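# Sort top-heavy tins into crate, keep stable ones upright

## Task

Four identical-looking tins sit on the tip-test stand, and some of them are top-heavy. Move every top-heavy tin into the grey crate. Each of the others must end up upright on the stand, in front of the low stop bar. Nothing may count on the robot to stay in place, so release everything and move both grippers away before finishing.

## Robot and tools

Robot: two Kinova Gen3 arms, left_arm and right_arm, each carrying a Robotiq 2F-85 parallel gripper and a wrist camera. The names are labels only, not image sides. left_arm's base sits at about (+0.056, +0.352, 0) m and right_arm's at about (-0.007, -0.312, 0) m, both nearly unrotated.

Scene frame: one shared frame for both arms. Origin on the table top midway between the arms, +x out over the table, +y toward left_arm, +z up. Results report each gripper as end_effector_position (metres) plus end_effector_quat_wxyz in this frame. That point lies between the pads when they are shut; closed fingertips extend about 19 mm past it, open ones about 6 mm. Fingers point along the gripper's +z and close along its y. The printed position can be off from the true one, more so when the arm is stretched far.

execute_actions: argument actions is a list holding at most one item. An empty list only returns the current state. An item with rows (and optional steps, 1 to 15, default 15) is a motion; an item with only steps (up to 300) is a wait, counted from the previous result, with your reply time included. Each step is 1/30 s. Optional pictures (true/false) controls whether camera images come back. A refused call moves nothing.

Rows: each row is one list of 18 numbers for both arms together, all in [-1, 1], even if one arm stays still. Order: left_arm joints 1 to 7 (waist, shoulder, upper arm roll, elbow, forearm roll, wrist pitch, wrist roll), then left gripper position, left gripper speed, then the same nine for right_arm. One row is used per control step; if there are fewer rows than steps, the last is repeated.

Joint numbers are offsets, not targets. They are measured from the joint angles in the most recent result that printed them (before any such result, and for later calls inside one reply, from where the arm stands when the action begins). They are not cumulative across rows. Scale: 1.0 equals 0.9985 rad for the first four joints and 0.8765 rad for the last three. So sending all zeros pulls the arm back to the reference angles; it does not hold still. Stated ranges in rad: waist, upper arm roll, forearm roll and wrist roll ±69.115; shoulder ±2.250; elbow ±2.580; wrist pitch ±2.100. Asking a joint more than 0.013 rad outward beyond its range gets the call refused; true ends can differ by up to 0.013 rad, and requests beyond them are clipped, which may trigger a "joint sent to its limit" line (possibly about an earlier action). Missing that line does not prove there is room left.

Gripper numbers are absolute, not offsets. position: +1 fully open (85 mm), 0 about 41 mm, pads touch near -0.8, -1 closes until blocked. speed: about 20 mm/s at -1, 85 at 0, 150 at +1. A full close squeezes with roughly 190 to 235 N per pad. To hold firmly, send -1 and keep sending it. For a gentler grip, open, then close to slightly below the object's width. To release, command a width larger than the object. To leave a gripper alone, repeat its previous two numbers; a 0 is a real command. position_measured_pct is about 50 - 50 x position (0 = fully open); stopping below 90 short of target means something is held or in the way, around 90 means the pads met. Fingertips advance about 13 mm while closing, so leave room above surfaces.

Motion limits: each joint's target is kept within 0.304 rad (first four joints) or 0.266 rad (last three) of its measured angle per step, and targets are scaled back if they would move the gripper over 70 mm from where it is. Large moves therefore take several calls and may fall short. Between calls, arms keep heading to the last row's target until they settle or a step is HELD. HELD marks steps whose row was partly or fully not sent. "joint command not followed" means a clearance check altered or blocked joint targets; the rest of the row still ran. Results also list Joint positions (rad), Joint velocities (rad/s) and joint torques per arm, in column order; torque readings carry offsets and noise.

Hazards: contact torque reaching a joint's load limit (46.9 N m for the first four, 29.5 for the last three, held weight included) stops that arm for 10 s and drops the rest of the call. Holding loads heats motors; MOTOR HOT appears from 60 °C, and at 75 °C an OVER-TEMPERATURE FAULT makes the arm sag. Avoid arm-on-arm collisions or pressing, which can end the run, and avoid drops, slips, slams, hard shoves and anything leaving the table. Brief external tugs on held items or loose objects can happen.

zoom_image: camera is cam_left_wrist or cam_right_wrist (each 504x504); region is [x0, y0, x1, y1] in pixels of that camera's latest image, origin top-left, at most 504 by 504. read_manual: optional section "licences"; returns licence text only. finished_scene: pass scene, the number of the scene being ended; irreversible, and its result reports success and the next task. Replying with no tool call ends everything.

Suggested order: look and zoom to locate tins, stand, stop bar and crate; test each tin gently (for example a slight tilt or lift) to find the top-heavy ones; carry those into the crate; confirm the rest stand upright before the bar; open both grippers, back away, then call finished_scene.

Each tool is called after "Request:" as name(argument=value, ...), one argument or row to a line, values as JSON.

## Session

Request:
execute_actions(
  actions=[],
)

Scene clock: 0.00 s of 6600.00 s.
left_arm: end_effector_position=(+0.3665, +0.2156, +0.2996) position_measured_pct=0.0 end_effector_quat_wxyz=(+0.407, +0.909, -0.096, -0.001) | right_arm: end_effector_position=(+0.0277, -0.4742, +0.1051) position_measured_pct=0.0 end_effector_quat_wxyz=(-0.408, +0.606, -0.491, -0.474)
Joint positions: left_arm=[-0.219  0.231 -0.158  1.977  0.761  1.46   3.83 ] | right_arm=[ 0.949  1.303  0.755  1.753 -0.364  1.757 -0.917]
Joint velocities: left_arm=[-0.     0.     0.001  0.003  0.001 -0.002  0.001] | right_arm=[-0.    -0.002 -0.     0.002 -0.     0.001 -0.001]
Joint torques (N m, as the joint torque sensors report them, + toward a larger angle): no reading
Motor temperatures (°C, as the motors report them): left_arm=[31 32 29 36 40 42 42] | right_arm=[35 33 32 36 40 39 40]

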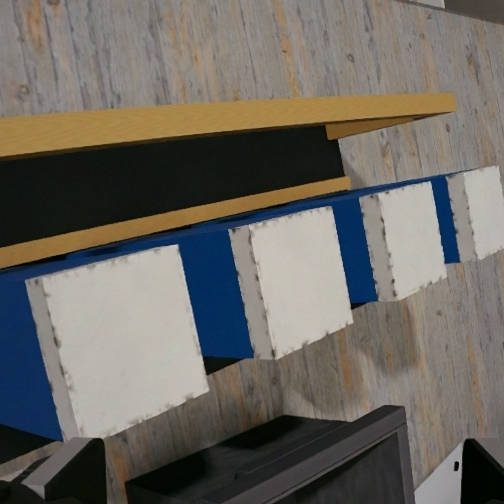

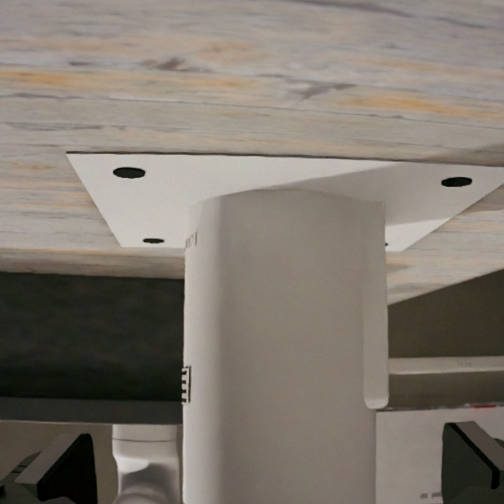

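Request:
execute_actions(
  actions=[
    {"rows": [[0.985,0.009,0.158,-0.865,-0.868,0.374,1.0,1,0, 0,0,0,0,0,0,0,1,0]], "steps": 15},
  ],
  pictures=false,
)

Scene clock: 49.13 s of 6600.00 s.
left_arm: end_effector_position=(+0.3168, +0.1514, +0.3626) position_measured_pct=0.0 end_effector_quat_wxyz=(+0.198, +0.906, -0.340, -0.155) | right_arm: end_effector_position=(+0.0277, -0.4742, +0.1051) position_measured_pct=0.0 end_effector_quat_wxyz=(-0.408, +0.606, -0.491, -0.474)
Joint positions: left_arm=[ 0.249  0.24  -0.018  1.52   0.361  1.746  4.23 ] | right_arm=[ 0.949  1.303  0.755  1.753 -0.364  1.757 -0.917]
Joint velocities: left_arm=[ 1.315  0.007  0.137 -1.329 -1.164  0.312  1.164] | right_arm=[ 0.001  0.     0.    -0.     0.     0.    -0.   ]
Joint torques (N m, as the joint torque sensors report them, + toward a larger angle): left_arm=[ -0.02 -13.67   0.45  -7.71   1.16   0.65  -0.13] | right_arm=[  0.36 -16.74   4.92   0.72   1.93   2.4   -0.43]
Motor temperatures (°C, as the motors report them): left_arm=[31 32 29 36 40 43 42] | right_arm=[35 34 32 36 40 40 40]
Steps of this call (steps 1 to 90: nothing new was sent; then 45.63 s passed at rest; steps 91 to 105: all 15 steps of this action). Readings (joint positions | what the end effector reports):
91: left_arm=[-0.218 0.231 -0.158 1.977 0.761 1.461 3.831] | right_arm=[0.949 1.303 0.755 1.753 -0.364 1.757 -0.917] | left_arm position_measured_pct=0.0 | right_arm position_measured_pct=0.0
92: left_arm=[-0.211 0.231 -0.156 1.972 0.756 1.464 3.835] | right_arm=[0.949 1.303 0.755 1.753 -0.364 1.757 -0.917] | left_arm position_measured_pct=0.0 | right_arm position_measured_pct=0.0
94: left_arm=[-0.182 0.233 -0.144 1.946 0.734 1.486 3.857] | right_arm=[0.949 1.303 0.755 1.753 -0.364 1.757 -0.917] | left_arm position_measured_pct=0.0 | right_arm position_measured_pct=0.0
98: left_arm=[-0.060 0.237 -0.088 1.827 0.631 1.589 3.960] | right_arm=[0.949 1.303 0.755 1.753 -0.364 1.757 -0.917] | left_arm position_measured_pct=0.0 | right_arm position_measured_pct=0.0
105: the state above

Request:
execute_actions(
  actions=[
    {"rows": [[0.517,0,0.018,-0.408,-0.412,0.048,1.0,1,0, 0,0,0,0,0,0,0,1,0]], "steps": 15},
  ],
  pictures=false,
)

Request:
execute_actions(
  actions=[
    {"rows": [[0.12,0,0,-0.06,-0.08,0.02,0.75,1,0, 0,0,0,0,0,0,0,1,0]], "steps": 15},
  ],
  pictures=true,
)

Scene clock: 51.60 s of 6600.00 s.
left_arm: end_effector_position=(+0.3299, +0.0504, +0.4503) position_measured_pct=0.0 end_effector_quat_wxyz=(+0.000, +0.982, -0.189, +0.000) | right_arm: end_effector_position=(+0.0277, -0.4742, +0.1051) position_measured_pct=0.0 end_effector_quat_wxyz=(-0.408, +0.606, -0.491, -0.474)
Joint positions: left_arm=[ 0.765  0.24   0.     1.113 -0.     1.788  5.105] | right_arm=[ 0.949  1.303  0.755  1.753 -0.364  1.757 -0.917]
Joint velocities: left_arm=[ 0.001 -0.     0.001 -0.002  0.     0.     0.034] | right_arm=[ 0.    -0.001  0.    -0.    -0.    -0.001  0.001]
Joint torques (N m, as the joint torque sensors report them, + toward a larger angle): left_arm=[ -0.34 -13.73   0.39  -8.67   0.04  -0.34   0.1 ] | right_arm=[  0.26 -16.5    4.73   0.66   1.39   2.3   -0.39]
Motor temperatures (°C, as the motors report them): left_arm=[31 32 29 36 40 43 42] | right_arm=[35 34 32 36 40 40 40]
Steps of this call (steps 1 to 45: the robot went on to your last target; steps 46 to 59: nothing new was sent; steps 60 to 74: all 15 steps of this action). Readings (joint positions | what the end effector reports):
60: left_arm=[0.765 0.240 0.000 1.114 0.000 1.788 4.708] | right_arm=[0.949 1.303 0.755 1.753 -0.364 1.757 -0.917] | left_arm position_measured_pct=0.0 | right_arm position_measured_pct=0.0
61: left_arm=[0.765 0.240 0.000 1.114 0.000 1.788 4.716] | right_arm=[0.949 1.303 0.755 1.753 -0.364 1.757 -0.917] | left_arm position_measured_pct=0.0 | right_arm position_measured_pct=0.0
63: left_arm=[0.765 0.240 0.000 1.113 0.000 1.788 4.764] | right_arm=[0.949 1.303 0.755 1.753 -0.364 1.757 -0.917] | left_arm position_measured_pct=0.0 | right_arm position_measured_pct=0.0
67: left_arm=[0.765 0.240 0.000 1.113 0.000 1.788 4.923] | right_arm=[0.949 1.303 0.755 1.753 -0.364 1.757 -0.917] | left_arm position_measured_pct=0.0 | right_arm position_measured_pct=0.0
74: the state above

Scene clock: 52.10 s of 6600.00 s.
left_arm: end_effector_position=(+0.3150, +0.0282, +0.4685) position_measured_pct=0.0 end_effector_quat_wxyz=(-0.004, +0.999, +0.013, +0.038) | right_arm: end_effector_position=(+0.0277, -0.4742, +0.1051) position_measured_pct=0.0 end_effector_quat_wxyz=(-0.408, +0.606, -0.491, -0.474)
Joint positions: left_arm=[ 0.877  0.24   0.001  1.056 -0.067  1.805  5.607] | right_arm=[ 0.949  1.303  0.755  1.753 -0.364  1.757 -0.917]
Joint velocities: left_arm=[ 0.066  0.001 -0.002 -0.028 -0.032  0.008  1.215] | right_arm=[-0.     0.001 -0.     0.001 -0.     0.001 -0.001]
Joint torques (N m, as the joint torque sensors report them, + toward a larger angle): left_arm=[ -0.08 -14.04   0.13  -8.42  -0.2   -0.35  -0.11] | right_arm=[  0.28 -16.81   4.95   0.23   1.59   2.14  -0.1 ]
Motor temperatures (°C, as the motors report them): left_arm=[31 32 29 36 40 43 42] | right_arm=[35 34 32 36 40 40 40]
Steps of this call (steps 1 to 15: all 15 steps of this action). Readings (joint positions | what the end effector reports):
1: left_arm=[0.766 0.240 0.000 1.113 -0.000 1.788 5.107] | right_arm=[0.949 1.303 0.755 1.753 -0.364 1.757 -0.917] | left_arm position_measured_pct=0.0 | right_arm position_measured_pct=0.0
2: left_arm=[0.771 0.240 -0.001 1.111 -0.003 1.789 5.116] | right_arm=[0.949 1.303 0.755 1.753 -0.364 1.757 -0.917] | left_arm position_measured_pct=0.0 | right_arm position_measured_pct=0.0
4: left_arm=[0.796 0.241 -0.001 1.100 -0.016 1.792 5.164] | right_arm=[0.949 1.303 0.755 1.753 -0.364 1.757 -0.917] | left_arm position_measured_pct=0.0 | right_arm position_measured_pct=0.0
8: left_arm=[0.846 0.240 0.001 1.072 -0.047 1.800 5.323] | right_arm=[0.949 1.303 0.755 1.753 -0.364 1.757 -0.917] | left_arm position_measured_pct=0.0 | right_arm position_measured_pct=0.0
15: the state above

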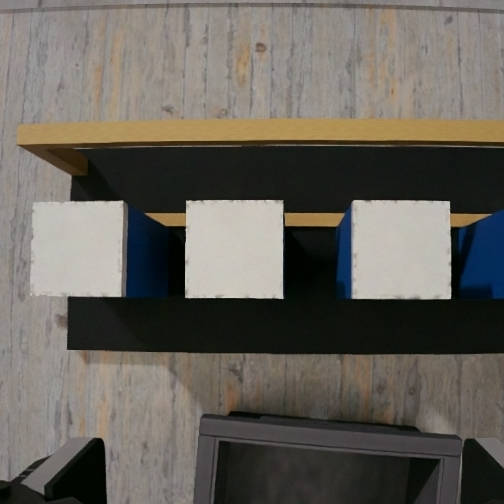

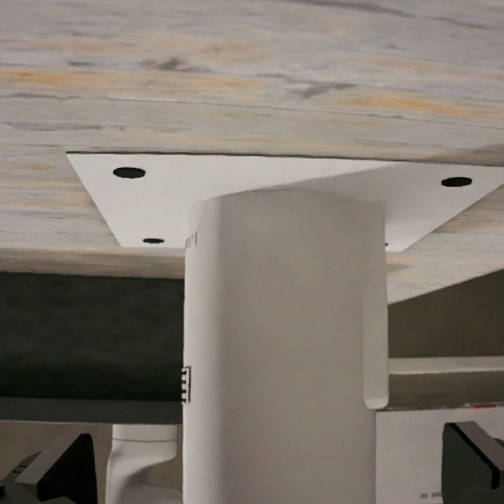

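Request:
execute_actions(
  actions=[
    {"rows": [[-0.112,0,-0.001,0.057,0.0764,-0.0194,-0.139,1,0, 0,0,0,0,0,0,0,1,0]], "steps": 15},
  ],
  pictures=false,
)

Request:
execute_actions(
  actions=[
    {"steps": 20},
  ],
  pictures=true,
)

Scene clock: 55.37 s of 6600.00 s.
left_arm: end_effector_position=(+0.3294, +0.0498, +0.4502) position_measured_pct=0.0 end_effector_quat_wxyz=(+0.001, +1.000, -0.001, +0.000) | right_arm: end_effector_position=(+0.0277, -0.4742, +0.1051) position_measured_pct=0.0 end_effector_quat_wxyz=(-0.408, +0.606, -0.491, -0.474)
Joint positions: left_arm=[ 0.767  0.24  -0.     1.113  0.     1.788  5.485] | right_arm=[ 0.949  1.303  0.755  1.753 -0.364  1.757 -0.917]
Joint velocities: left_arm=[-0.019 -0.003  0.001  0.    -0.001 -0.002 -0.001] | right_arm=[-0.    -0.    -0.    -0.001  0.    -0.001 -0.001]
Joint torques (N m, as the joint torque sensors report them, + toward a larger angle): left_arm=[ -0.04 -13.47   0.2   -8.59  -0.3   -0.2   -0.14] | right_arm=[  0.42 -16.83   4.58   0.58   1.79   2.5   -0.05]
Motor temperatures (°C, as the motors report them): left_arm=[31 32 29 36 40 43 42] | right_arm=[35 34 32 36 40 40 40]
Steps of this call (steps 1 to 30: the robot went on to your last target; steps 31 to 83: nothing new was sent; steps 84 to 98: all 15 steps of this action). Readings (joint positions | what the end effector reports):
84: left_arm=[0.884 0.240 0.001 1.053 -0.070 1.805 5.762] | right_arm=[0.949 1.303 0.755 1.753 -0.364 1.757 -0.917] | left_arm position_measured_pct=0.0 | right_arm position_measured_pct=0.0
85: left_arm=[0.878 0.240 0.001 1.055 -0.067 1.805 5.753] | right_arm=[0.949 1.303 0.755 1.753 -0.364 1.757 -0.917] | left_arm position_measured_pct=0.0 | right_arm position_measured_pct=0.0
87: left_arm=[0.854 0.239 0.002 1.066 -0.054 1.802 5.705] | right_arm=[0.949 1.303 0.755 1.753 -0.364 1.757 -0.917] | left_arm position_measured_pct=0.0 | right_arm position_measured_pct=0.0
91: left_arm=[0.790 0.240 -0.001 1.100 -0.016 1.792 5.548] | right_arm=[0.949 1.303 0.755 1.753 -0.364 1.757 -0.917] | left_arm position_measured_pct=0.0 | right_arm position_measured_pct=0.0
98: the state above

Scene clock: 56.03 s of 6600.00 s.
left_arm: end_effector_position=(+0.3300, +0.0504, +0.4503) position_measured_pct=0.0 end_effector_quat_wxyz=(+0.001, +1.000, +0.000, +0.000) | right_arm: end_effector_position=(+0.0277, -0.4742, +0.1051) position_measured_pct=0.0 end_effector_quat_wxyz=(-0.408, +0.606, -0.491, -0.474)
Joint positions: left_arm=[ 0.765  0.24  -0.     1.113  0.     1.788  5.485] | right_arm=[ 0.949  1.303  0.755  1.753 -0.364  1.757 -0.917]
Joint velocities: left_arm=[ 0.     0.    -0.     0.001  0.001  0.     0.002] | right_arm=[ 0.003  0.002  0.    -0.001  0.     0.     0.   ]
Joint torques (N m, as the joint torque sensors report them, + toward a larger angle): left_arm=[ -0.08 -13.77   0.48  -8.63  -0.2   -0.06  -0.34] | right_arm=[  0.54 -16.57   4.7    0.63   1.61   2.54  -0.23]
Motor temperatures (°C, as the motors report them): left_arm=[31 32 29 36 40 43 42] | right_arm=[35 34 32 36 40 40 40]
Steps of this call (steps 1 to 15: the robot went on to your last target; steps 16 to 20: nothing new was sent). Readings (joint positions | what the end effector reports):
1: left_arm=[0.767 0.240 -0.001 1.113 0.000 1.788 5.485] | right_arm=[0.949 1.303 0.755 1.753 -0.364 1.757 -0.917] | left_arm position_measured_pct=0.0 | right_arm position_measured_pct=0.0
2: left_arm=[0.766 0.240 -0.001 1.113 0.000 1.788 5.485] | right_arm=[0.949 1.303 0.755 1.753 -0.364 1.757 -0.917] | left_arm position_measured_pct=0.0 | right_arm position_measured_pct=0.0
4: left_arm=[0.766 0.240 -0.001 1.113 0.000 1.788 5.485] | right_arm=[0.949 1.303 0.755 1.753 -0.364 1.757 -0.917] | left_arm position_measured_pct=0.0 | right_arm position_measured_pct=0.0
8: left_arm=[0.765 0.240 -0.000 1.113 0.000 1.788 5.485] | right_arm=[0.949 1.303 0.755 1.753 -0.364 1.757 -0.917] | left_arm position_measured_pct=0.0 | right_arm position_measured_pct=0.0
20: the state above
All arms were judged still, so your last target was given up. Only a new action makes them travel on or press farther. Fingers that are still opening or closing keep moving.

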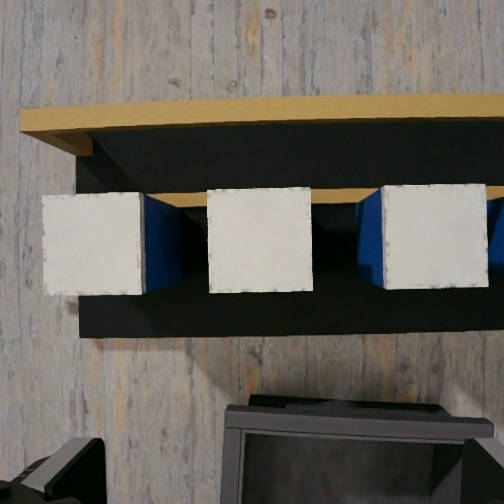

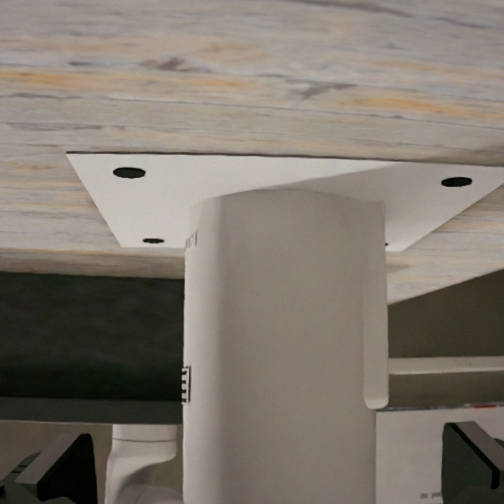

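Request:
zoom_image(
  camera="cam_left_wrist",
  region=[0, 80, 252, 350],
)

Request:
zoom_image(
  camera="cam_left_wrist",
  region=[252, 80, 504, 350],
)

Region (0, 80, 252, 350) of cam_left_wrist's 504x504 image, scaled by 1.867; it fills the left 470 columns of this view, and the rest is white.

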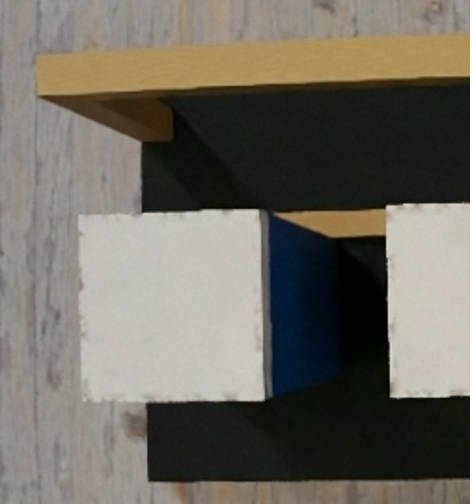

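Region (252, 80, 504, 350) of cam_left_wrist's 504x504 image, scaled by 1.867; it fills the left 470 columns of this view, and the rest is white.

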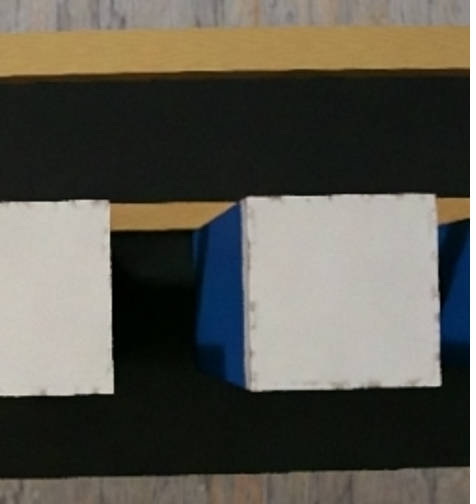

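Request:
execute_actions(
  actions=[
    {"rows": [[0.3235,0.161,0,-0.132,0,-0.032,0.369,1,0, 0,0,0,0,0,0,0,1,0]], "steps": 15},
  ],
  pictures=false,
)

Request:
execute_actions(
  actions=[
    {"steps": 15},
  ],
  pictures=true,
)

Scene clock: 88.37 s of 6600.00 s.
left_arm: end_effector_position=(+0.2561, -0.0731, +0.4222) position_measured_pct=0.0 end_effector_quat_wxyz=(+0.001, +1.000, +0.001, -0.000) | right_arm: end_effector_position=(+0.0277, -0.4742, +0.1051) position_measured_pct=0.0 end_effector_quat_wxyz=(-0.408, +0.606, -0.491, -0.474)
Joint positions: left_arm=[1.068 0.391 0.001 0.988 0.001 1.76  5.792] | right_arm=[ 0.949  1.303  0.755  1.753 -0.364  1.757 -0.917]
Joint velocities: left_arm=[ 0.32   0.154  0.015 -0.138  0.007 -0.03   0.391] | right_arm=[ 0.001 -0.002  0.     0.     0.     0.001 -0.002]
Joint torques (N m, as the joint torque sensors report them, + toward a larger angle): left_arm=[ -2.31 -19.03  -0.83  -8.3   -0.31  -0.1   -0.16] | right_arm=[ -0.15 -16.63   4.6    0.71   1.58   2.25  -0.17]
Motor temperatures (°C, as the motors report them): left_arm=[31 33 29 36 40 42 42] | right_arm=[35 34 32 36 40 40 40]
Steps of this call (steps 1 to 90: nothing new was sent; then 28.83 s passed at rest; steps 91 to 105: all 15 steps of this action). Readings (joint positions | what the end effector reports):
91: left_arm=[0.766 0.240 -0.001 1.113 0.000 1.788 5.486] | right_arm=[0.949 1.303 0.755 1.753 -0.364 1.757 -0.917] | left_arm position_measured_pct=0.0 | right_arm position_measured_pct=0.0
92: left_arm=[0.772 0.243 -0.002 1.110 -0.000 1.788 5.490] | right_arm=[0.949 1.303 0.755 1.753 -0.364 1.757 -0.917] | left_arm position_measured_pct=0.0 | right_arm position_measured_pct=0.0
94: left_arm=[0.801 0.258 -0.003 1.099 -0.001 1.785 5.512] | right_arm=[0.949 1.303 0.755 1.753 -0.364 1.757 -0.917] | left_arm position_measured_pct=0.0 | right_arm position_measured_pct=0.0
98: left_arm=[0.908 0.313 -0.001 1.055 0.000 1.775 5.611] | right_arm=[0.949 1.303 0.755 1.753 -0.364 1.757 -0.917] | left_arm position_measured_pct=0.0 | right_arm position_measured_pct=0.0
105: the state above

Scene clock: 88.87 s of 6600.00 s.
left_arm: end_effector_position=(+0.2501, -0.0794, +0.4202) position_measured_pct=0.0 end_effector_quat_wxyz=(+0.000, +1.000, +0.001, -0.000) | right_arm: end_effector_position=(+0.0277, -0.4742, +0.1051) position_measured_pct=0.0 end_effector_quat_wxyz=(-0.408, +0.606, -0.491, -0.474)
Joint positions: left_arm=[ 1.088  0.4   -0.     0.981  0.     1.76   5.809] | right_arm=[ 0.949  1.303  0.755  1.753 -0.364  1.757 -0.917]
Joint velocities: left_arm=[ 0.002  0.001 -0.    -0.     0.001  0.001  0.   ] | right_arm=[ 0.001 -0.001  0.     0.    -0.    -0.    -0.001]
Joint torques (N m, as the joint torque sensors report them, + toward a larger angle): left_arm=[  0.   -16.59   0.74  -8.43  -0.27  -0.54  -0.31] | right_arm=[  0.02 -16.91   4.79   0.87   1.71   2.2   -0.21]
Motor temperatures (°C, as the motors report them): left_arm=[31 33 29 36 40 42 42] | right_arm=[35 34 32 36 40 40 40]
Steps of this call (steps 1 to 15: the robot went on to your last target). Readings (joint positions | what the end effector reports):
1: left_arm=[1.077 0.395 0.002 0.985 0.002 1.760 5.803] | right_arm=[0.949 1.303 0.755 1.753 -0.364 1.757 -0.917] | left_arm position_measured_pct=0.0 | right_arm position_measured_pct=0.0
2: left_arm=[1.080 0.397 0.002 0.983 0.002 1.759 5.807] | right_arm=[0.949 1.303 0.755 1.753 -0.364 1.757 -0.917] | left_arm position_measured_pct=0.0 | right_arm position_measured_pct=0.0
4: left_arm=[1.083 0.398 0.000 0.982 0.001 1.760 5.809] | right_arm=[0.949 1.303 0.755 1.753 -0.364 1.757 -0.917] | left_arm position_measured_pct=0.0 | right_arm position_measured_pct=0.0
8: left_arm=[1.087 0.400 -0.000 0.981 0.000 1.760 5.809] | right_arm=[0.949 1.303 0.755 1.753 -0.364 1.757 -0.917] | left_arm position_measured_pct=0.0 | right_arm position_measured_pct=0.0
15: the state above

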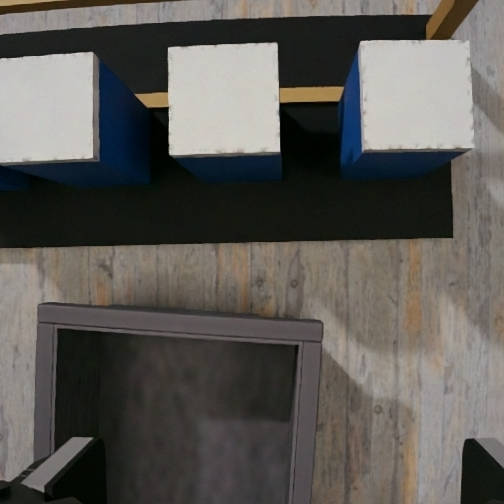

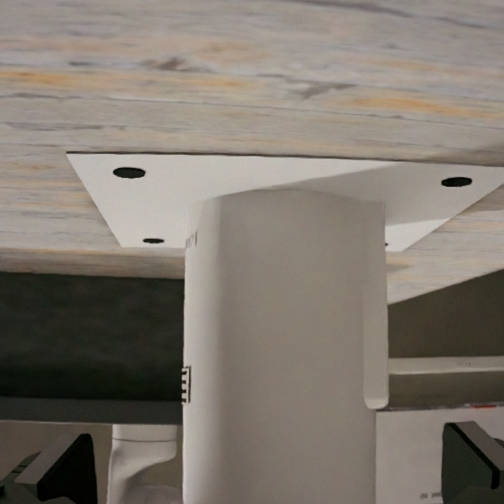

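Request:
zoom_image(
  camera="cam_left_wrist",
  region=[130, 0, 504, 260],
)

Request:
zoom_image(
  camera="cam_left_wrist",
  region=[0, 280, 360, 504],
)

Region (130, 0, 504, 260) of cam_left_wrist's 504x504 image, scaled by 1.348; it fills the top 350 rows of this view, and the rest is white.

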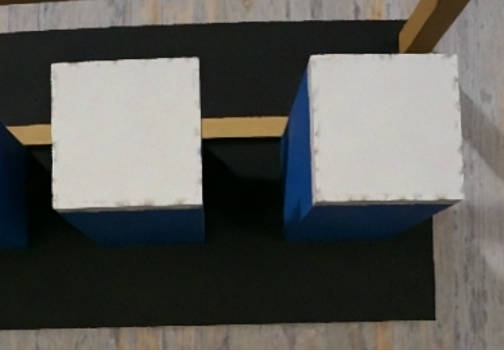

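Region (0, 280, 360, 504) of cam_left_wrist's 504x504 image, scaled by 1.400; it fills the top 314 rows of this view, and the rest is white.

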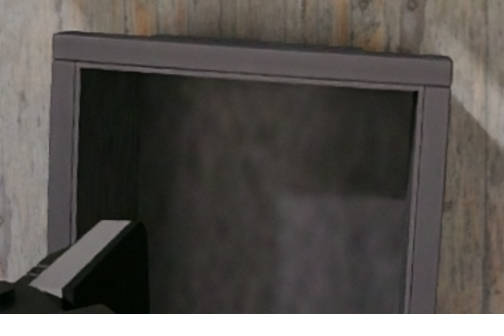

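Request:
execute_actions(
  actions=[
    {"rows": [[-0.5915,-0.3369,0,0.8291,0,-0.5601,-0.6745,-0.85,0.5, 0,0,0,0,0,0,0,1,0]], "steps": 15},
  ],
  pictures=false,
)

Request:
execute_actions(
  actions=[
    {"steps": 20},
  ],
  pictures=true,
)

Scene clock: 141.90 s of 6600.00 s.
left_arm: end_effector_position=(+0.3615, +0.0341, +0.4263) position_measured_pct=50.4 end_effector_quat_wxyz=(+0.071, +0.994, +0.026, +0.073) | right_arm: end_effector_position=(+0.0277, -0.4742, +0.1051) position_measured_pct=0.0 end_effector_quat_wxyz=(-0.408, +0.606, -0.491, -0.474)
Joint positions: left_arm=[ 0.742  0.155 -0.     1.319  0.001  1.464  5.513] | right_arm=[ 0.949  1.303  0.755  1.753 -0.364  1.757 -0.917]
Joint velocities: left_arm=[-0.835 -0.309 -0.008  0.872 -0.006 -0.696 -0.766] | right_arm=[-0.001  0.     0.    -0.001  0.     0.     0.002]
Joint torques (N m, as the joint torque sensors report them, + toward a larger angle): left_arm=[  0.57 -12.04   0.97  -8.61   0.1   -0.49  -0.19] | right_arm=[ -0.07 -16.56   4.93   0.41   1.75   2.3   -0.09]
Motor temperatures (°C, as the motors report them): left_arm=[31 34 29 36 40 42 42] | right_arm=[35 35 32 36 40 40 40]
Steps of this call (steps 1 to 15: the robot went on to your last target; steps 16 to 90: nothing new was sent; then 49.53 s passed at rest; steps 91 to 105: all 15 steps of this action). Readings (joint positions | what the end effector reports):
91: left_arm=[1.087 0.399 -0.000 0.982 0.001 1.759 5.808] | right_arm=[0.949 1.303 0.755 1.753 -0.364 1.757 -0.917] | left_arm position_measured_pct=0.0 | right_arm position_measured_pct=0.0
92: left_arm=[1.081 0.394 0.001 0.987 0.001 1.755 5.804] | right_arm=[0.949 1.303 0.755 1.753 -0.364 1.757 -0.917] | left_arm position_measured_pct=0.4 | right_arm position_measured_pct=0.0
94: left_arm=[1.053 0.365 0.002 1.014 0.002 1.732 5.782] | right_arm=[0.949 1.303 0.755 1.753 -0.364 1.757 -0.917] | left_arm position_measured_pct=6.0 | right_arm position_measured_pct=0.0
98: left_arm=[0.945 0.264 0.000 1.117 0.001 1.641 5.691] | right_arm=[0.949 1.303 0.755 1.753 -0.364 1.757 -0.917] | left_arm position_measured_pct=21.4 | right_arm position_measured_pct=0.0
105: the state above

Scene clock: 142.57 s of 6600.00 s.
left_arm: end_effector_position=(+0.3296, +0.1718, +0.2995) position_measured_pct=90.5 end_effector_quat_wxyz=(-0.000, +1.000, -0.001, -0.001) | right_arm: end_effector_position=(+0.0277, -0.4742, +0.1051) position_measured_pct=0.0 end_effector_quat_wxyz=(-0.408, +0.606, -0.491, -0.474)
Joint positions: left_arm=[ 0.5    0.066 -0.001  1.809  0.     1.269  5.218] | right_arm=[ 0.949  1.303  0.755  1.753 -0.364  1.757 -0.917]
Joint velocities: left_arm=[-0.022 -0.013  0.006  0.01   0.002 -0.008 -0.002] | right_arm=[-0.    -0.002 -0.    -0.002 -0.    -0.001  0.   ]
Joint torques (N m, as the joint torque sensors report them, + toward a larger angle): left_arm=[  0.25 -10.19   0.74  -8.61   0.02  -0.03  -0.25] | right_arm=[ -0.07 -16.52   4.62   0.39   1.7    2.39  -0.04]
Motor temperatures (°C, as the motors report them): left_arm=[31 34 29 36 40 42 42] | right_arm=[35 35 32 36 40 40 40]
Steps of this call (steps 1 to 20: the robot went on to your last target). Readings (joint positions | what the end effector reports):
1: left_arm=[0.715 0.145 -0.001 1.348 0.000 1.442 5.487] | right_arm=[0.949 1.303 0.755 1.753 -0.364 1.757 -0.917] | left_arm position_measured_pct=54.4 | right_arm position_measured_pct=0.0
2: left_arm=[0.690 0.135 -0.001 1.379 0.000 1.421 5.460] | right_arm=[0.949 1.303 0.755 1.753 -0.364 1.757 -0.917] | left_arm position_measured_pct=58.7 | right_arm position_measured_pct=0.0
4: left_arm=[0.647 0.119 -0.002 1.442 -0.000 1.386 5.407] | right_arm=[0.949 1.303 0.755 1.753 -0.364 1.757 -0.917] | left_arm position_measured_pct=66.7 | right_arm position_measured_pct=0.0
8: left_arm=[0.586 0.097 -0.002 1.571 -0.000 1.336 5.326] | right_arm=[0.949 1.303 0.755 1.753 -0.364 1.757 -0.917] | left_arm position_measured_pct=83.3 | right_arm position_measured_pct=0.0
20: the state above

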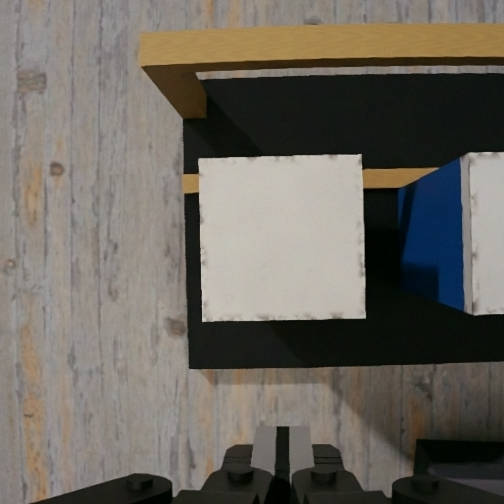

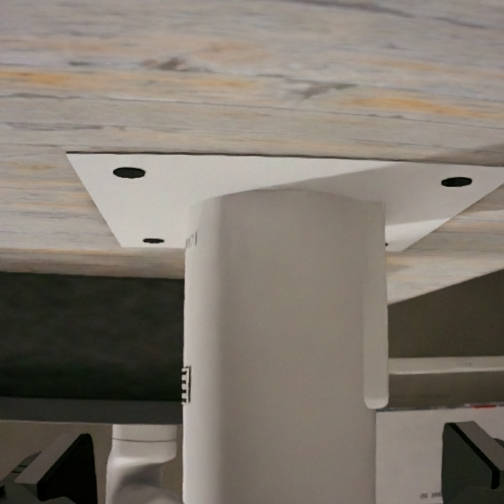

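Request:
execute_actions(
  actions=[
    {"rows": [[-0.0026,0.1641,0.001,0.2776,0,-0.506,0,-0.85,0.5, 0,0,0,0,0,0,0,1,0]], "steps": 15},
  ],
  pictures=false,
)

Request:
execute_actions(
  actions=[
    {"steps": 15},
  ],
  pictures=true,
)

Scene clock: 157.17 s of 6600.00 s.
left_arm: end_effector_position=(+0.3279, +0.1734, +0.1756) position_measured_pct=90.5 end_effector_quat_wxyz=(-0.002, +1.000, +0.000, -0.004) | right_arm: end_effector_position=(+0.0277, -0.4742, +0.1051) position_measured_pct=0.0 end_effector_quat_wxyz=(-0.408, +0.606, -0.491, -0.474)
Joint positions: left_arm=[0.497 0.221 0.    2.075 0.    0.855 5.218] | right_arm=[ 0.949  1.303  0.755  1.753 -0.364  1.757 -0.917]
Joint velocities: left_arm=[-0.001  0.141  0.001  0.263  0.    -0.693  0.002] | right_arm=[ 0.    -0.    -0.     0.     0.    -0.001  0.001]
Joint torques (N m, as the joint torque sensors report them, + toward a larger angle): left_arm=[  0.18 -13.44   0.53  -7.63  -0.06  -0.38  -0.13] | right_arm=[  0.07 -16.38   4.55   0.7    1.75   2.27  -0.13]
Motor temperatures (°C, as the motors report them): left_arm=[31 34 29 36 40 42 42] | right_arm=[35 35 32 36 40 40 40]
Steps of this call (steps 1 to 30: the robot went on to your last target; steps 31 to 100: nothing new was sent; then 10.77 s passed at rest; steps 101 to 115: all 15 steps of this action). Readings (joint positions | what the end effector reports):
101: left_arm=[0.497 0.065 -0.000 1.810 0.000 1.268 5.218] | right_arm=[0.949 1.303 0.755 1.753 -0.364 1.757 -0.917] | left_arm position_measured_pct=90.5 | right_arm position_measured_pct=0.0
102: left_arm=[0.497 0.068 -0.000 1.814 0.000 1.264 5.218] | right_arm=[0.949 1.303 0.755 1.753 -0.364 1.757 -0.917] | left_arm position_measured_pct=90.5 | right_arm position_measured_pct=0.0
104: left_arm=[0.497 0.085 -0.000 1.839 0.000 1.239 5.218] | right_arm=[0.949 1.303 0.755 1.753 -0.364 1.757 -0.917] | left_arm position_measured_pct=90.5 | right_arm position_measured_pct=0.0
108: left_arm=[0.497 0.149 -0.000 1.946 0.000 1.121 5.218] | right_arm=[0.949 1.303 0.755 1.753 -0.364 1.757 -0.917] | left_arm position_measured_pct=90.5 | right_arm position_measured_pct=0.0
115: the state above

Scene clock: 157.67 s of 6600.00 s.
left_arm: end_effector_position=(+0.3300, +0.1722, +0.1703) position_measured_pct=90.5 end_effector_quat_wxyz=(+0.000, +1.000, +0.000, +0.000) | right_arm: end_effector_position=(+0.0277, -0.4742, +0.1051) position_measured_pct=0.0 end_effector_quat_wxyz=(-0.408, +0.606, -0.491, -0.474)
Joint positions: left_arm=[0.497 0.229 0.    2.086 0.    0.825 5.218] | right_arm=[ 0.949  1.303  0.755  1.753 -0.364  1.757 -0.917]
Joint velocities: left_arm=[ 0.     0.001 -0.001  0.001  0.     0.    -0.   ] | right_arm=[-0.    -0.002  0.     0.001 -0.     0.     0.001]
Joint torques (N m, as the joint torque sensors report them, + toward a larger angle): left_arm=[  0.19 -11.27   0.96  -5.81  -0.29  -0.29  -0.35] | right_arm=[  0.42 -16.77   5.14   0.71   1.56   2.39  -0.08]
Motor temperatures (°C, as the motors report them): left_arm=[31 34 29 36 40 42 42] | right_arm=[35 35 32 36 40 40 40]
Steps of this call (steps 1 to 15: the robot went on to your last target). Readings (joint positions | what the end effector reports):
1: left_arm=[0.497 0.225 0.000 2.081 0.000 0.837 5.218] | right_arm=[0.949 1.303 0.755 1.753 -0.364 1.757 -0.917] | left_arm position_measured_pct=90.5 | right_arm position_measured_pct=0.0
2: left_arm=[0.497 0.226 0.000 2.084 0.000 0.829 5.218] | right_arm=[0.949 1.303 0.755 1.753 -0.364 1.757 -0.917] | left_arm position_measured_pct=90.5 | right_arm position_measured_pct=0.0
4: left_arm=[0.497 0.227 0.000 2.085 0.000 0.826 5.218] | right_arm=[0.949 1.303 0.755 1.753 -0.364 1.757 -0.917] | left_arm position_measured_pct=90.5 | right_arm position_measured_pct=0.0
8: left_arm=[0.497 0.229 0.000 2.086 0.000 0.826 5.218] | right_arm=[0.949 1.303 0.755 1.753 -0.364 1.757 -0.917] | left_arm position_measured_pct=90.5 | right_arm position_measured_pct=0.0
15: the state above

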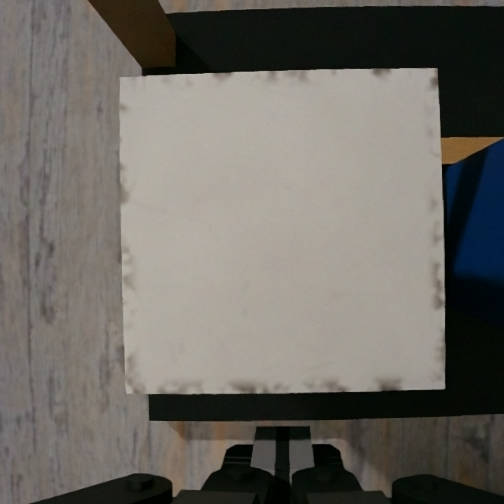

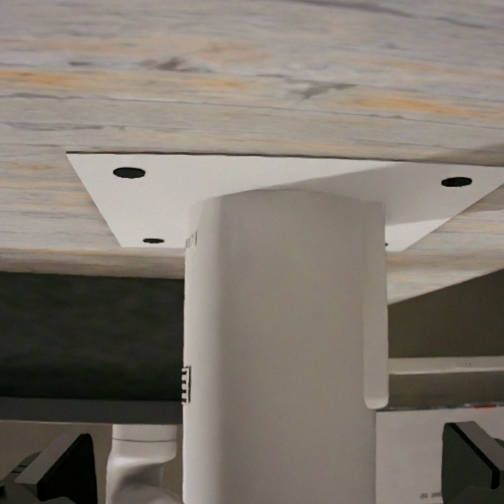

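Request:
execute_actions(
  actions=[
    {"rows": [
[-0.004,0.005,0,-0.007,0,0.003,-0.005,-0.85,0.5,0,0,0,0,0,0,0,1,0],
[-0.008,0.010,0,-0.015,0,0.006,-0.009,-0.85,0.5,0,0,0,0,0,0,0,1,0],
[-0.012,0.015,0,-0.022,0,0.008,-0.014,-0.85,0.5,0,0,0,0,0,0,0,1,0],
[-0.016,0.020,0,-0.030,0,0.011,-0.019,-0.85,0.5,0,0,0,0,0,0,0,1,0],
[-0.019,0.024,0,-0.035,0,0.013,-0.022,-0.85,0.5,0,0,0,0,0,0,0,1,0],
[-0.022,0.027,0,-0.039,0,0.015,-0.025,-0.85,0.5,0,0,0,0,0,0,0,1,0],
[-0.024,0.030,0,-0.044,0,0.017,-0.028,-0.85,0.5,0,0,0,0,0,0,0,1,0],
[-0.027,0.033,0,-0.048,0,0.018,-0.031,-0.85,0.5,0,0,0,0,0,0,0,1,0],
[-0.029,0.036,0,-0.052,0,0.020,-0.033,-0.85,0.5,0,0,0,0,0,0,0,1,0],
[-0.031,0.038,0,-0.056,0,0.021,-0.035,-0.85,0.5,0,0,0,0,0,0,0,1,0],
[-0.033,0.041,0,-0.059,0,0.023,-0.038,-0.85,0.5,0,0,0,0,0,0,0,1,0],
[-0.035,0.043,0,-0.063,0,0.024,-0.040,-0.85,0.5,0,0,0,0,0,0,0,1,0],
[-0.037,0.046,0,-0.067,0,0.025,-0.042,-0.85,0.5,0,0,0,0,0,0,0,1,0],
[-0.039,0.049,0,-0.070,0,0.027,-0.045,-0.85,0.5,0,0,0,0,0,0,0,1,0],
[-0.041,0.051,0,-0.074,0,0.028,-0.047,-0.85,0.5,0,0,0,0,0,0,0,1,0]], "steps": 15},
  ],
  pictures=true,
)

Scene clock: 196.03 s of 6600.00 s.
left_arm: end_effector_position=(+0.3561, +0.1722, +0.1702) position_measured_pct=90.5 end_effector_quat_wxyz=(-0.000, +1.000, -0.000, -0.001) | right_arm: end_effector_position=(+0.0277, -0.4742, +0.1051) position_measured_pct=0.0 end_effector_quat_wxyz=(-0.408, +0.606, -0.491, -0.474)
Joint positions: left_arm=[0.461 0.275 0.001 2.02  0.001 0.848 5.181] | right_arm=[ 0.949  1.303  0.755  1.753 -0.364  1.757 -0.917]
Joint velocities: left_arm=[-0.06   0.078 -0.    -0.107 -0.001  0.036 -0.063] | right_arm=[ 0.001  0.001 -0.     0.     0.     0.001  0.001]
Joint torques (N m, as the joint torque sensors report them, + toward a larger angle): left_arm=[  0.4  -12.78   0.55  -6.66  -0.22  -0.55  -0.06] | right_arm=[ -0.29 -16.61   4.79   0.53   1.6    2.36  -0.16]
Motor temperatures (°C, as the motors report them): left_arm=[31 34 29 36 40 42 42] | right_arm=[35 35 32 36 40 40 40]
Steps of this call (steps 1 to 15: the robot went on to your last target; steps 16 to 90: nothing new was sent; then 34.87 s passed at rest; steps 91 to 105: all 15 steps of this action). Readings (joint positions | what the end effector reports):
91: left_arm=[0.497 0.230 0.000 2.085 0.000 0.826 5.217] | right_arm=[0.949 1.303 0.755 1.753 -0.364 1.757 -0.917] | left_arm position_measured_pct=90.5 | right_arm position_measured_pct=0.0
92: left_arm=[0.495 0.233 0.001 2.082 0.001 0.827 5.216] | right_arm=[0.949 1.303 0.755 1.753 -0.364 1.757 -0.917] | left_arm position_measured_pct=90.5 | right_arm position_measured_pct=0.0
94: left_arm=[0.489 0.240 0.001 2.072 0.000 0.830 5.210] | right_arm=[0.949 1.303 0.755 1.753 -0.364 1.757 -0.917] | left_arm position_measured_pct=90.5 | right_arm position_measured_pct=0.0
98: left_arm=[0.476 0.256 0.000 2.048 0.000 0.838 5.196] | right_arm=[0.949 1.303 0.755 1.753 -0.364 1.757 -0.917] | left_arm position_measured_pct=90.5 | right_arm position_measured_pct=0.0
105: the state above

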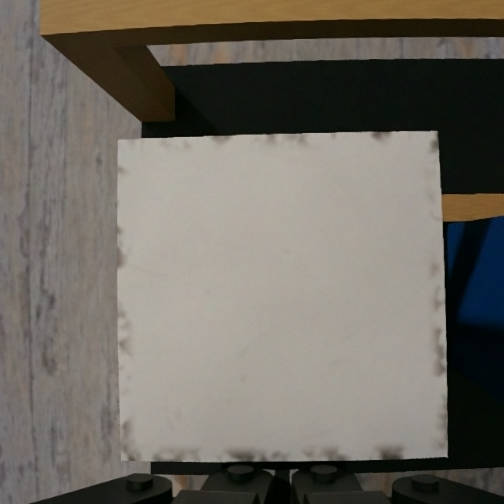

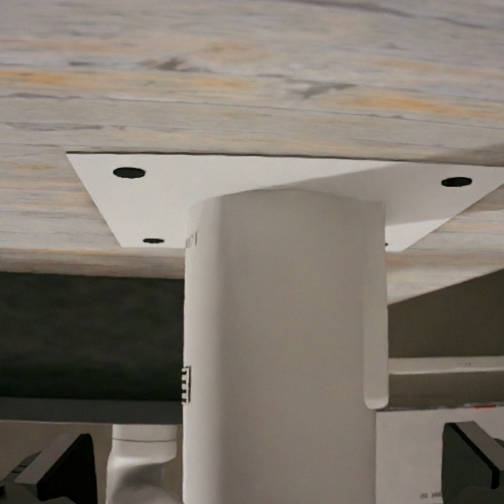

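Request:
execute_actions(
  actions=[
    {"rows": [
[-0.0068,0.0075,0,-0.0118,0,0.0035,-0.007,-0.85,0.5,0,0,0,0,0,0,0,1,0],
[-0.0085,0.010,0,-0.0157,0,0.005,-0.009,-0.85,0.5,0,0,0,0,0,0,0,1,0],
[-0.0103,0.0125,0,-0.0195,0,0.0065,-0.011,-0.85,0.5,0,0,0,0,0,0,0,1,0],
[-0.012,0.015,0,-0.0233,0,0.008,-0.013,-0.85,0.5,0,0,0,0,0,0,0,1,0],
[-0.0138,0.0176,0,-0.0272,0,0.0095,-0.015,-0.85,0.5,0,0,0,0,0,0,0,1,0],
[-0.0156,0.0201,0,-0.031,0,0.011,-0.017,-0.85,0.5,0,0,0,0,0,0,0,1,0],
[-0.0173,0.0226,0,-0.0348,0,0.0125,-0.019,-0.85,0.5,0,0,0,0,0,0,0,1,0],
[-0.0191,0.0251,0,-0.0386,0,0.014,-0.021,-0.85,0.5,0,0,0,0,0,0,0,1,0],
[-0.0208,0.0276,0,-0.0425,0,0.0155,-0.023,-0.85,0.5,0,0,0,0,0,0,0,1,0],
[-0.0226,0.0301,0,-0.0463,0,0.017,-0.025,-0.85,0.5,0,0,0,0,0,0,0,1,0],
[-0.0244,0.0326,0,-0.0501,0,0.0185,-0.027,-0.85,0.5,0,0,0,0,0,0,0,1,0],
[-0.0261,0.0351,0,-0.054,0,0.020,-0.029,-0.85,0.5,0,0,0,0,0,0,0,1,0],
[-0.0279,0.0376,0,-0.0578,0,0.0215,-0.031,-0.85,0.5,0,0,0,0,0,0,0,1,0],
[-0.0296,0.0401,0,-0.0616,0,0.023,-0.033,-0.85,0.5,0,0,0,0,0,0,0,1,0],
[-0.0314,0.0427,0,-0.0655,0,0.0245,-0.035,-0.85,0.5,0,0,0,0,0,0,0,1,0]], "steps": 15},
  ],
  pictures=false,
)

Request:
execute_actions(
  actions=[
    {"steps": 10},
  ],
  pictures=true,
)

Scene clock: 204.13 s of 6600.00 s.
left_arm: end_effector_position=(+0.3784, +0.1722, +0.1704) position_measured_pct=90.5 end_effector_quat_wxyz=(+0.000, +1.000, +0.000, -0.000) | right_arm: end_effector_position=(+0.0277, -0.4742, +0.1051) position_measured_pct=0.0 end_effector_quat_wxyz=(-0.408, +0.606, -0.491, -0.474)
Joint positions: left_arm=[0.433 0.313 0.001 1.963 0.001 0.867 5.154] | right_arm=[ 0.949  1.303  0.755  1.753 -0.364  1.757 -0.917]
Joint velocities: left_arm=[-0.053  0.075  0.    -0.116 -0.001  0.04  -0.052] | right_arm=[-0.001  0.     0.    -0.    -0.    -0.001 -0.   ]
Joint torques (N m, as the joint torque sensors report them, + toward a larger angle): left_arm=[ -0.21 -12.67   0.26  -6.83  -0.33  -0.66  -0.19] | right_arm=[  0.6  -16.91   4.69   0.79   1.6    2.28   0.12]
Motor temperatures (°C, as the motors report them): left_arm=[31 34 29 36 40 42 42] | right_arm=[35 35 32 36 40 40 40]
Steps of this call (steps 1 to 15: the robot went on to your last target; steps 16 to 90: nothing new was sent; then 4.60 s passed at rest; steps 91 to 105: all 15 steps of this action). Readings (joint positions | what the end effector reports):
91: left_arm=[0.456 0.281 0.001 2.012 0.001 0.851 5.176] | right_arm=[0.949 1.303 0.755 1.753 -0.364 1.757 -0.917] | left_arm position_measured_pct=90.5 | right_arm position_measured_pct=0.0
92: left_arm=[0.455 0.282 0.001 2.010 0.001 0.851 5.175] | right_arm=[0.949 1.303 0.755 1.753 -0.364 1.757 -0.917] | left_arm position_measured_pct=90.5 | right_arm position_measured_pct=0.0
94: left_arm=[0.452 0.286 0.001 2.004 0.001 0.853 5.173] | right_arm=[0.949 1.303 0.755 1.753 -0.364 1.757 -0.917] | left_arm position_measured_pct=90.5 | right_arm position_measured_pct=0.0
98: left_arm=[0.445 0.295 0.001 1.989 0.001 0.858 5.166] | right_arm=[0.949 1.303 0.755 1.753 -0.364 1.757 -0.917] | left_arm position_measured_pct=90.5 | right_arm position_measured_pct=0.0
105: the state above

Scene clock: 204.47 s of 6600.00 s.
left_arm: end_effector_position=(+0.3815, +0.1722, +0.1704) position_measured_pct=90.5 end_effector_quat_wxyz=(+0.000, +1.000, +0.000, -0.000) | right_arm: end_effector_position=(+0.0277, -0.4742, +0.1051) position_measured_pct=0.0 end_effector_quat_wxyz=(-0.408, +0.606, -0.491, -0.474)
Joint positions: left_arm=[0.43  0.318 0.001 1.955 0.001 0.87  5.15 ] | right_arm=[ 0.949  1.303  0.755  1.753 -0.364  1.757 -0.917]
Joint velocities: left_arm=[-0.001  0.002  0.001  0.001  0.     0.001 -0.   ] | right_arm=[-0.002 -0.001 -0.     0.002  0.    -0.001  0.002]
Joint torques (N m, as the joint torque sensors report them, + toward a larger angle): left_arm=[  0.11 -13.45   0.33  -6.87  -0.42  -0.44  -0.09] | right_arm=[ -0.26 -16.54   4.71   0.45   1.69   2.43   0.13]
Motor temperatures (°C, as the motors report them): left_arm=[31 34 29 36 40 42 42] | right_arm=[35 35 32 36 40 40 40]
Steps of this call (steps 1 to 10: the robot went on to your last target). Readings (joint positions | what the end effector reports):
1: left_arm=[0.432 0.315 0.001 1.959 0.001 0.868 5.152] | right_arm=[0.949 1.303 0.755 1.753 -0.364 1.757 -0.917] | left_arm position_measured_pct=90.5 | right_arm position_measured_pct=0.0
2: left_arm=[0.431 0.316 0.000 1.957 0.001 0.869 5.151] | right_arm=[0.949 1.303 0.755 1.753 -0.364 1.757 -0.917] | left_arm position_measured_pct=90.5 | right_arm position_measured_pct=0.0
4: left_arm=[0.430 0.317 0.000 1.955 0.001 0.870 5.150] | right_arm=[0.949 1.303 0.755 1.753 -0.364 1.757 -0.917] | left_arm position_measured_pct=90.5 | right_arm position_measured_pct=0.0
8: left_arm=[0.430 0.317 0.001 1.955 0.001 0.870 5.150] | right_arm=[0.949 1.303 0.755 1.753 -0.364 1.757 -0.917] | left_arm position_measured_pct=90.5 | right_arm position_measured_pct=0.0
10: the state above

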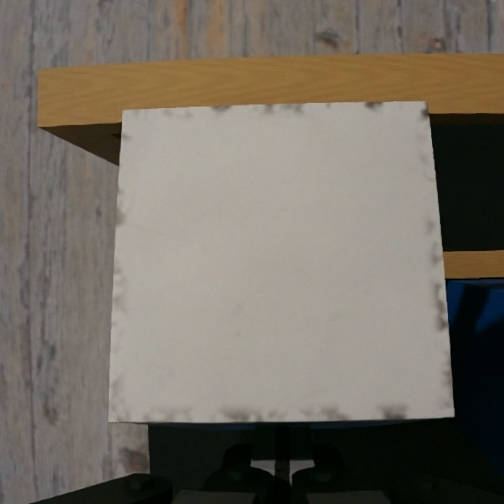

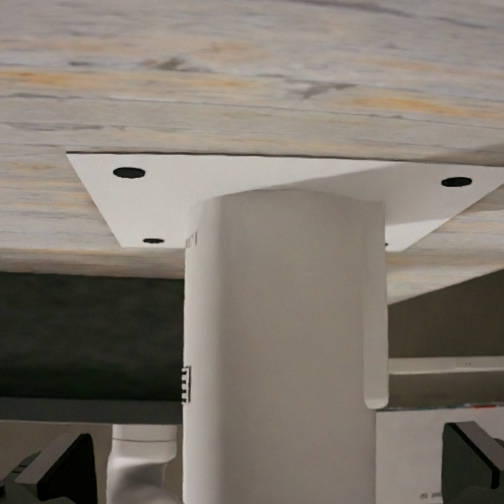

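Request:
execute_actions(
  actions=[
    {"rows": [
[-0.001,0.0015,0,-0.0024,0,0.0009,-0.0011,-0.85,0.5,0,0,0,0,0,0,0,1,0],
[-0.002,0.0029,0,-0.0047,0,0.0018,-0.0022,-0.85,0.5,0,0,0,0,0,0,0,1,0],
[-0.0029,0.0044,0,-0.0071,0,0.0027,-0.0032,-0.85,0.5,0,0,0,0,0,0,0,1,0],
[-0.0039,0.0059,0,-0.0094,0,0.0036,-0.0043,-0.85,0.5,0,0,0,0,0,0,0,1,0],
[-0.0049,0.0073,0,-0.0118,0,0.0045,-0.0054,-0.85,0.5,0,0,0,0,0,0,0,1,0],
[-0.0058,0.0088,0,-0.0142,0,0.0054,-0.0065,-0.85,0.5,0,0,0,0,0,0,0,1,0],
[-0.0068,0.0103,0,-0.0165,0,0.0063,-0.0076,-0.85,0.5,0,0,0,0,0,0,0,1,0],
[-0.0078,0.0117,0,-0.0189,0,0.0073,-0.0086,-0.85,0.5,0,0,0,0,0,0,0,1,0],
[-0.0088,0.0132,0,-0.0212,0,0.0082,-0.0097,-0.85,0.5,0,0,0,0,0,0,0,1,0],
[-0.0097,0.0147,0,-0.0236,0,0.0091,-0.0108,-0.85,0.5,0,0,0,0,0,0,0,1,0],
[-0.0107,0.0161,0,-0.026,0,0.010,-0.0119,-0.85,0.5,0,0,0,0,0,0,0,1,0],
[-0.0117,0.0176,0,-0.0283,0,0.0109,-0.013,-0.85,0.5,0,0,0,0,0,0,0,1,0]], "steps": 15},
  ],
  pictures=true,
)

Scene clock: 214.90 s of 6600.00 s.
left_arm: end_effector_position=(+0.3919, +0.1721, +0.1708) position_measured_pct=90.5 end_effector_quat_wxyz=(+0.001, +1.000, +0.000, +0.000) | right_arm: end_effector_position=(+0.0277, -0.4742, +0.1051) position_measured_pct=0.0 end_effector_quat_wxyz=(-0.408, +0.606, -0.491, -0.474)
Joint positions: left_arm=[0.419 0.334 0.001 1.927 0.001 0.879 5.139] | right_arm=[ 0.949  1.303  0.755  1.753 -0.364  1.757 -0.917]
Joint velocities: left_arm=[-0.005  0.006 -0.    -0.012  0.     0.004 -0.007] | right_arm=[-0.    -0.001 -0.     0.001 -0.    -0.001  0.001]
Joint torques (N m, as the joint torque sensors report them, + toward a larger angle): left_arm=[ -0.17 -14.13   0.62  -6.36  -0.38  -0.29   0.04] | right_arm=[  0.36 -16.92   4.52   0.44   1.9    2.26  -0.22]
Motor temperatures (°C, as the motors report them): left_arm=[31 34 29 36 40 42 42] | right_arm=[35 35 32 36 40 40 40]
Steps of this call (steps 1 to 15: the robot went on to your last target; steps 16 to 90: nothing new was sent; then 6.93 s passed at rest; steps 91 to 105: all 15 steps of this action). Readings (joint positions | what the end effector reports):
91: left_arm=[0.430 0.318 0.001 1.954 0.001 0.870 5.150] | right_arm=[0.949 1.303 0.755 1.753 -0.364 1.757 -0.917] | left_arm position_measured_pct=90.5 | right_arm position_measured_pct=0.0
92: left_arm=[0.429 0.319 0.001 1.953 0.001 0.871 5.149] | right_arm=[0.949 1.303 0.755 1.753 -0.364 1.757 -0.917] | left_arm position_measured_pct=90.5 | right_arm position_measured_pct=0.0
94: left_arm=[0.427 0.321 0.001 1.950 0.001 0.872 5.148] | right_arm=[0.949 1.303 0.755 1.753 -0.364 1.757 -0.917] | left_arm position_measured_pct=90.5 | right_arm position_measured_pct=0.0
98: left_arm=[0.424 0.327 0.001 1.940 0.001 0.875 5.144] | right_arm=[0.949 1.303 0.755 1.753 -0.364 1.757 -0.917] | left_arm position_measured_pct=90.5 | right_arm position_measured_pct=0.0
105: the state above

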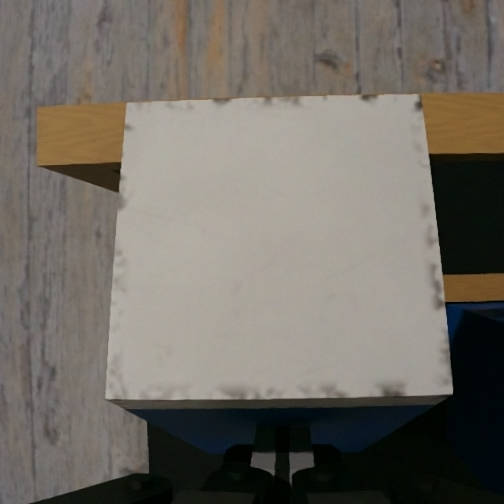

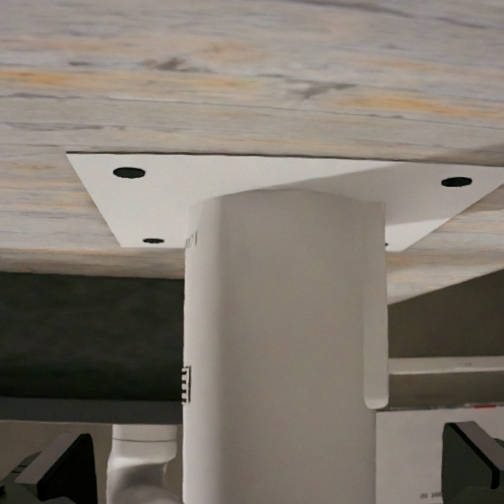

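Request:
execute_actions(
  actions=[
    {"rows": [
[-0.0007,0.001,0,-0.0016,0,0.0006,-0.0007,-0.85,0.5,0,0,0,0,0,0,0,1,0],
[-0.0014,0.002,0,-0.0033,0,0.0013,-0.0015,-0.85,0.5,0,0,0,0,0,0,0,1,0],
[-0.002,0.0031,0,-0.0049,0,0.0019,-0.0022,-0.85,0.5,0,0,0,0,0,0,0,1,0],
[-0.0027,0.0041,0,-0.0066,0,0.0025,-0.003,-0.85,0.5,0,0,0,0,0,0,0,1,0],
[-0.0034,0.0051,0,-0.0082,0,0.0031,-0.0037,-0.85,0.5,0,0,0,0,0,0,0,1,0],
[-0.004,0.0062,0,-0.0098,0,0.0038,-0.0045,-0.85,0.5,0,0,0,0,0,0,0,1,0],
[-0.0047,0.0072,0,-0.0115,0,0.0044,-0.0052,-0.85,0.5,0,0,0,0,0,0,0,1,0],
[-0.0054,0.0082,0,-0.0131,0,0.005,-0.006,-0.85,0.5,0,0,0,0,0,0,0,1,0]], "steps": 14},
  ],
  pictures=true,
)

Scene clock: 222.60 s of 6600.00 s.
left_arm: end_effector_position=(+0.3943, +0.1721, +0.1706) position_measured_pct=90.5 end_effector_quat_wxyz=(+0.000, +1.000, -0.001, -0.002) | right_arm: end_effector_position=(+0.0277, -0.4742, +0.1051) position_measured_pct=0.0 end_effector_quat_wxyz=(-0.408, +0.606, -0.491, -0.474)
Joint positions: left_arm=[0.414 0.341 0.002 1.917 0.002 0.887 5.134] | right_arm=[ 0.949  1.303  0.755  1.753 -0.364  1.757 -0.917]
Joint velocities: left_arm=[ 0.001  0.001  0.001 -0.    -0.     0.001 -0.   ] | right_arm=[ 0.     0.001  0.    -0.001 -0.     0.001  0.001]
Joint torques (N m, as the joint torque sensors report them, + toward a larger angle): left_arm=[ -0.45 -13.04  -0.26  -8.22  -0.54  -1.91  -0.02] | right_arm=[  0.1  -16.71   4.81   0.69   1.85   2.17  -0.09]
Motor temperatures (°C, as the motors report them): left_arm=[31 34 29 36 40 42 42] | right_arm=[35 35 32 36 40 40 40]
Steps of this call (steps 1 to 15: the robot went on to your last target; steps 16 to 90: nothing new was sent; then 4.23 s passed at rest; steps 91 to 104: all 14 steps of this action). Readings (joint positions | what the end effector reports):
91: left_arm=[0.418 0.335 0.001 1.926 0.001 0.880 5.139] | right_arm=[0.949 1.303 0.755 1.753 -0.364 1.757 -0.917] | left_arm position_measured_pct=90.5 | right_arm position_measured_pct=0.0
92: left_arm=[0.418 0.335 0.001 1.926 0.001 0.880 5.138] | right_arm=[0.949 1.303 0.755 1.753 -0.364 1.757 -0.917] | left_arm position_measured_pct=90.5 | right_arm position_measured_pct=0.0
94: left_arm=[0.417 0.337 0.001 1.923 0.001 0.881 5.137] | right_arm=[0.949 1.303 0.755 1.753 -0.364 1.757 -0.917] | left_arm position_measured_pct=90.5 | right_arm position_measured_pct=0.0
98: left_arm=[0.415 0.340 0.001 1.918 0.001 0.885 5.135] | right_arm=[0.949 1.303 0.755 1.753 -0.364 1.757 -0.917] | left_arm position_measured_pct=90.5 | right_arm position_measured_pct=0.0
104: the state above

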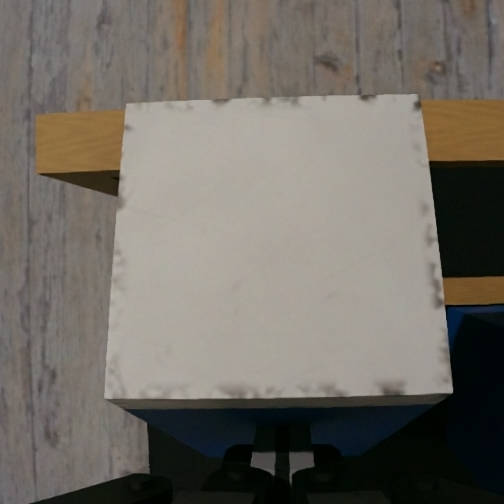

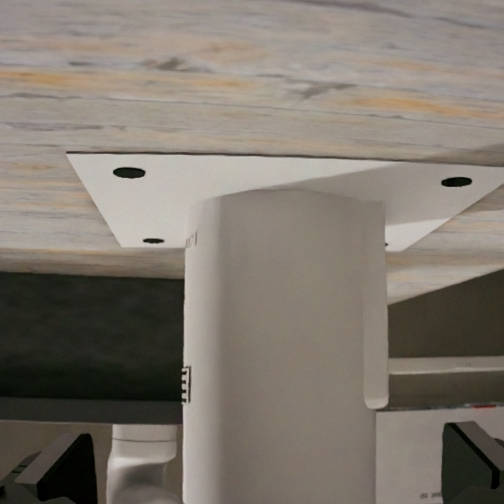

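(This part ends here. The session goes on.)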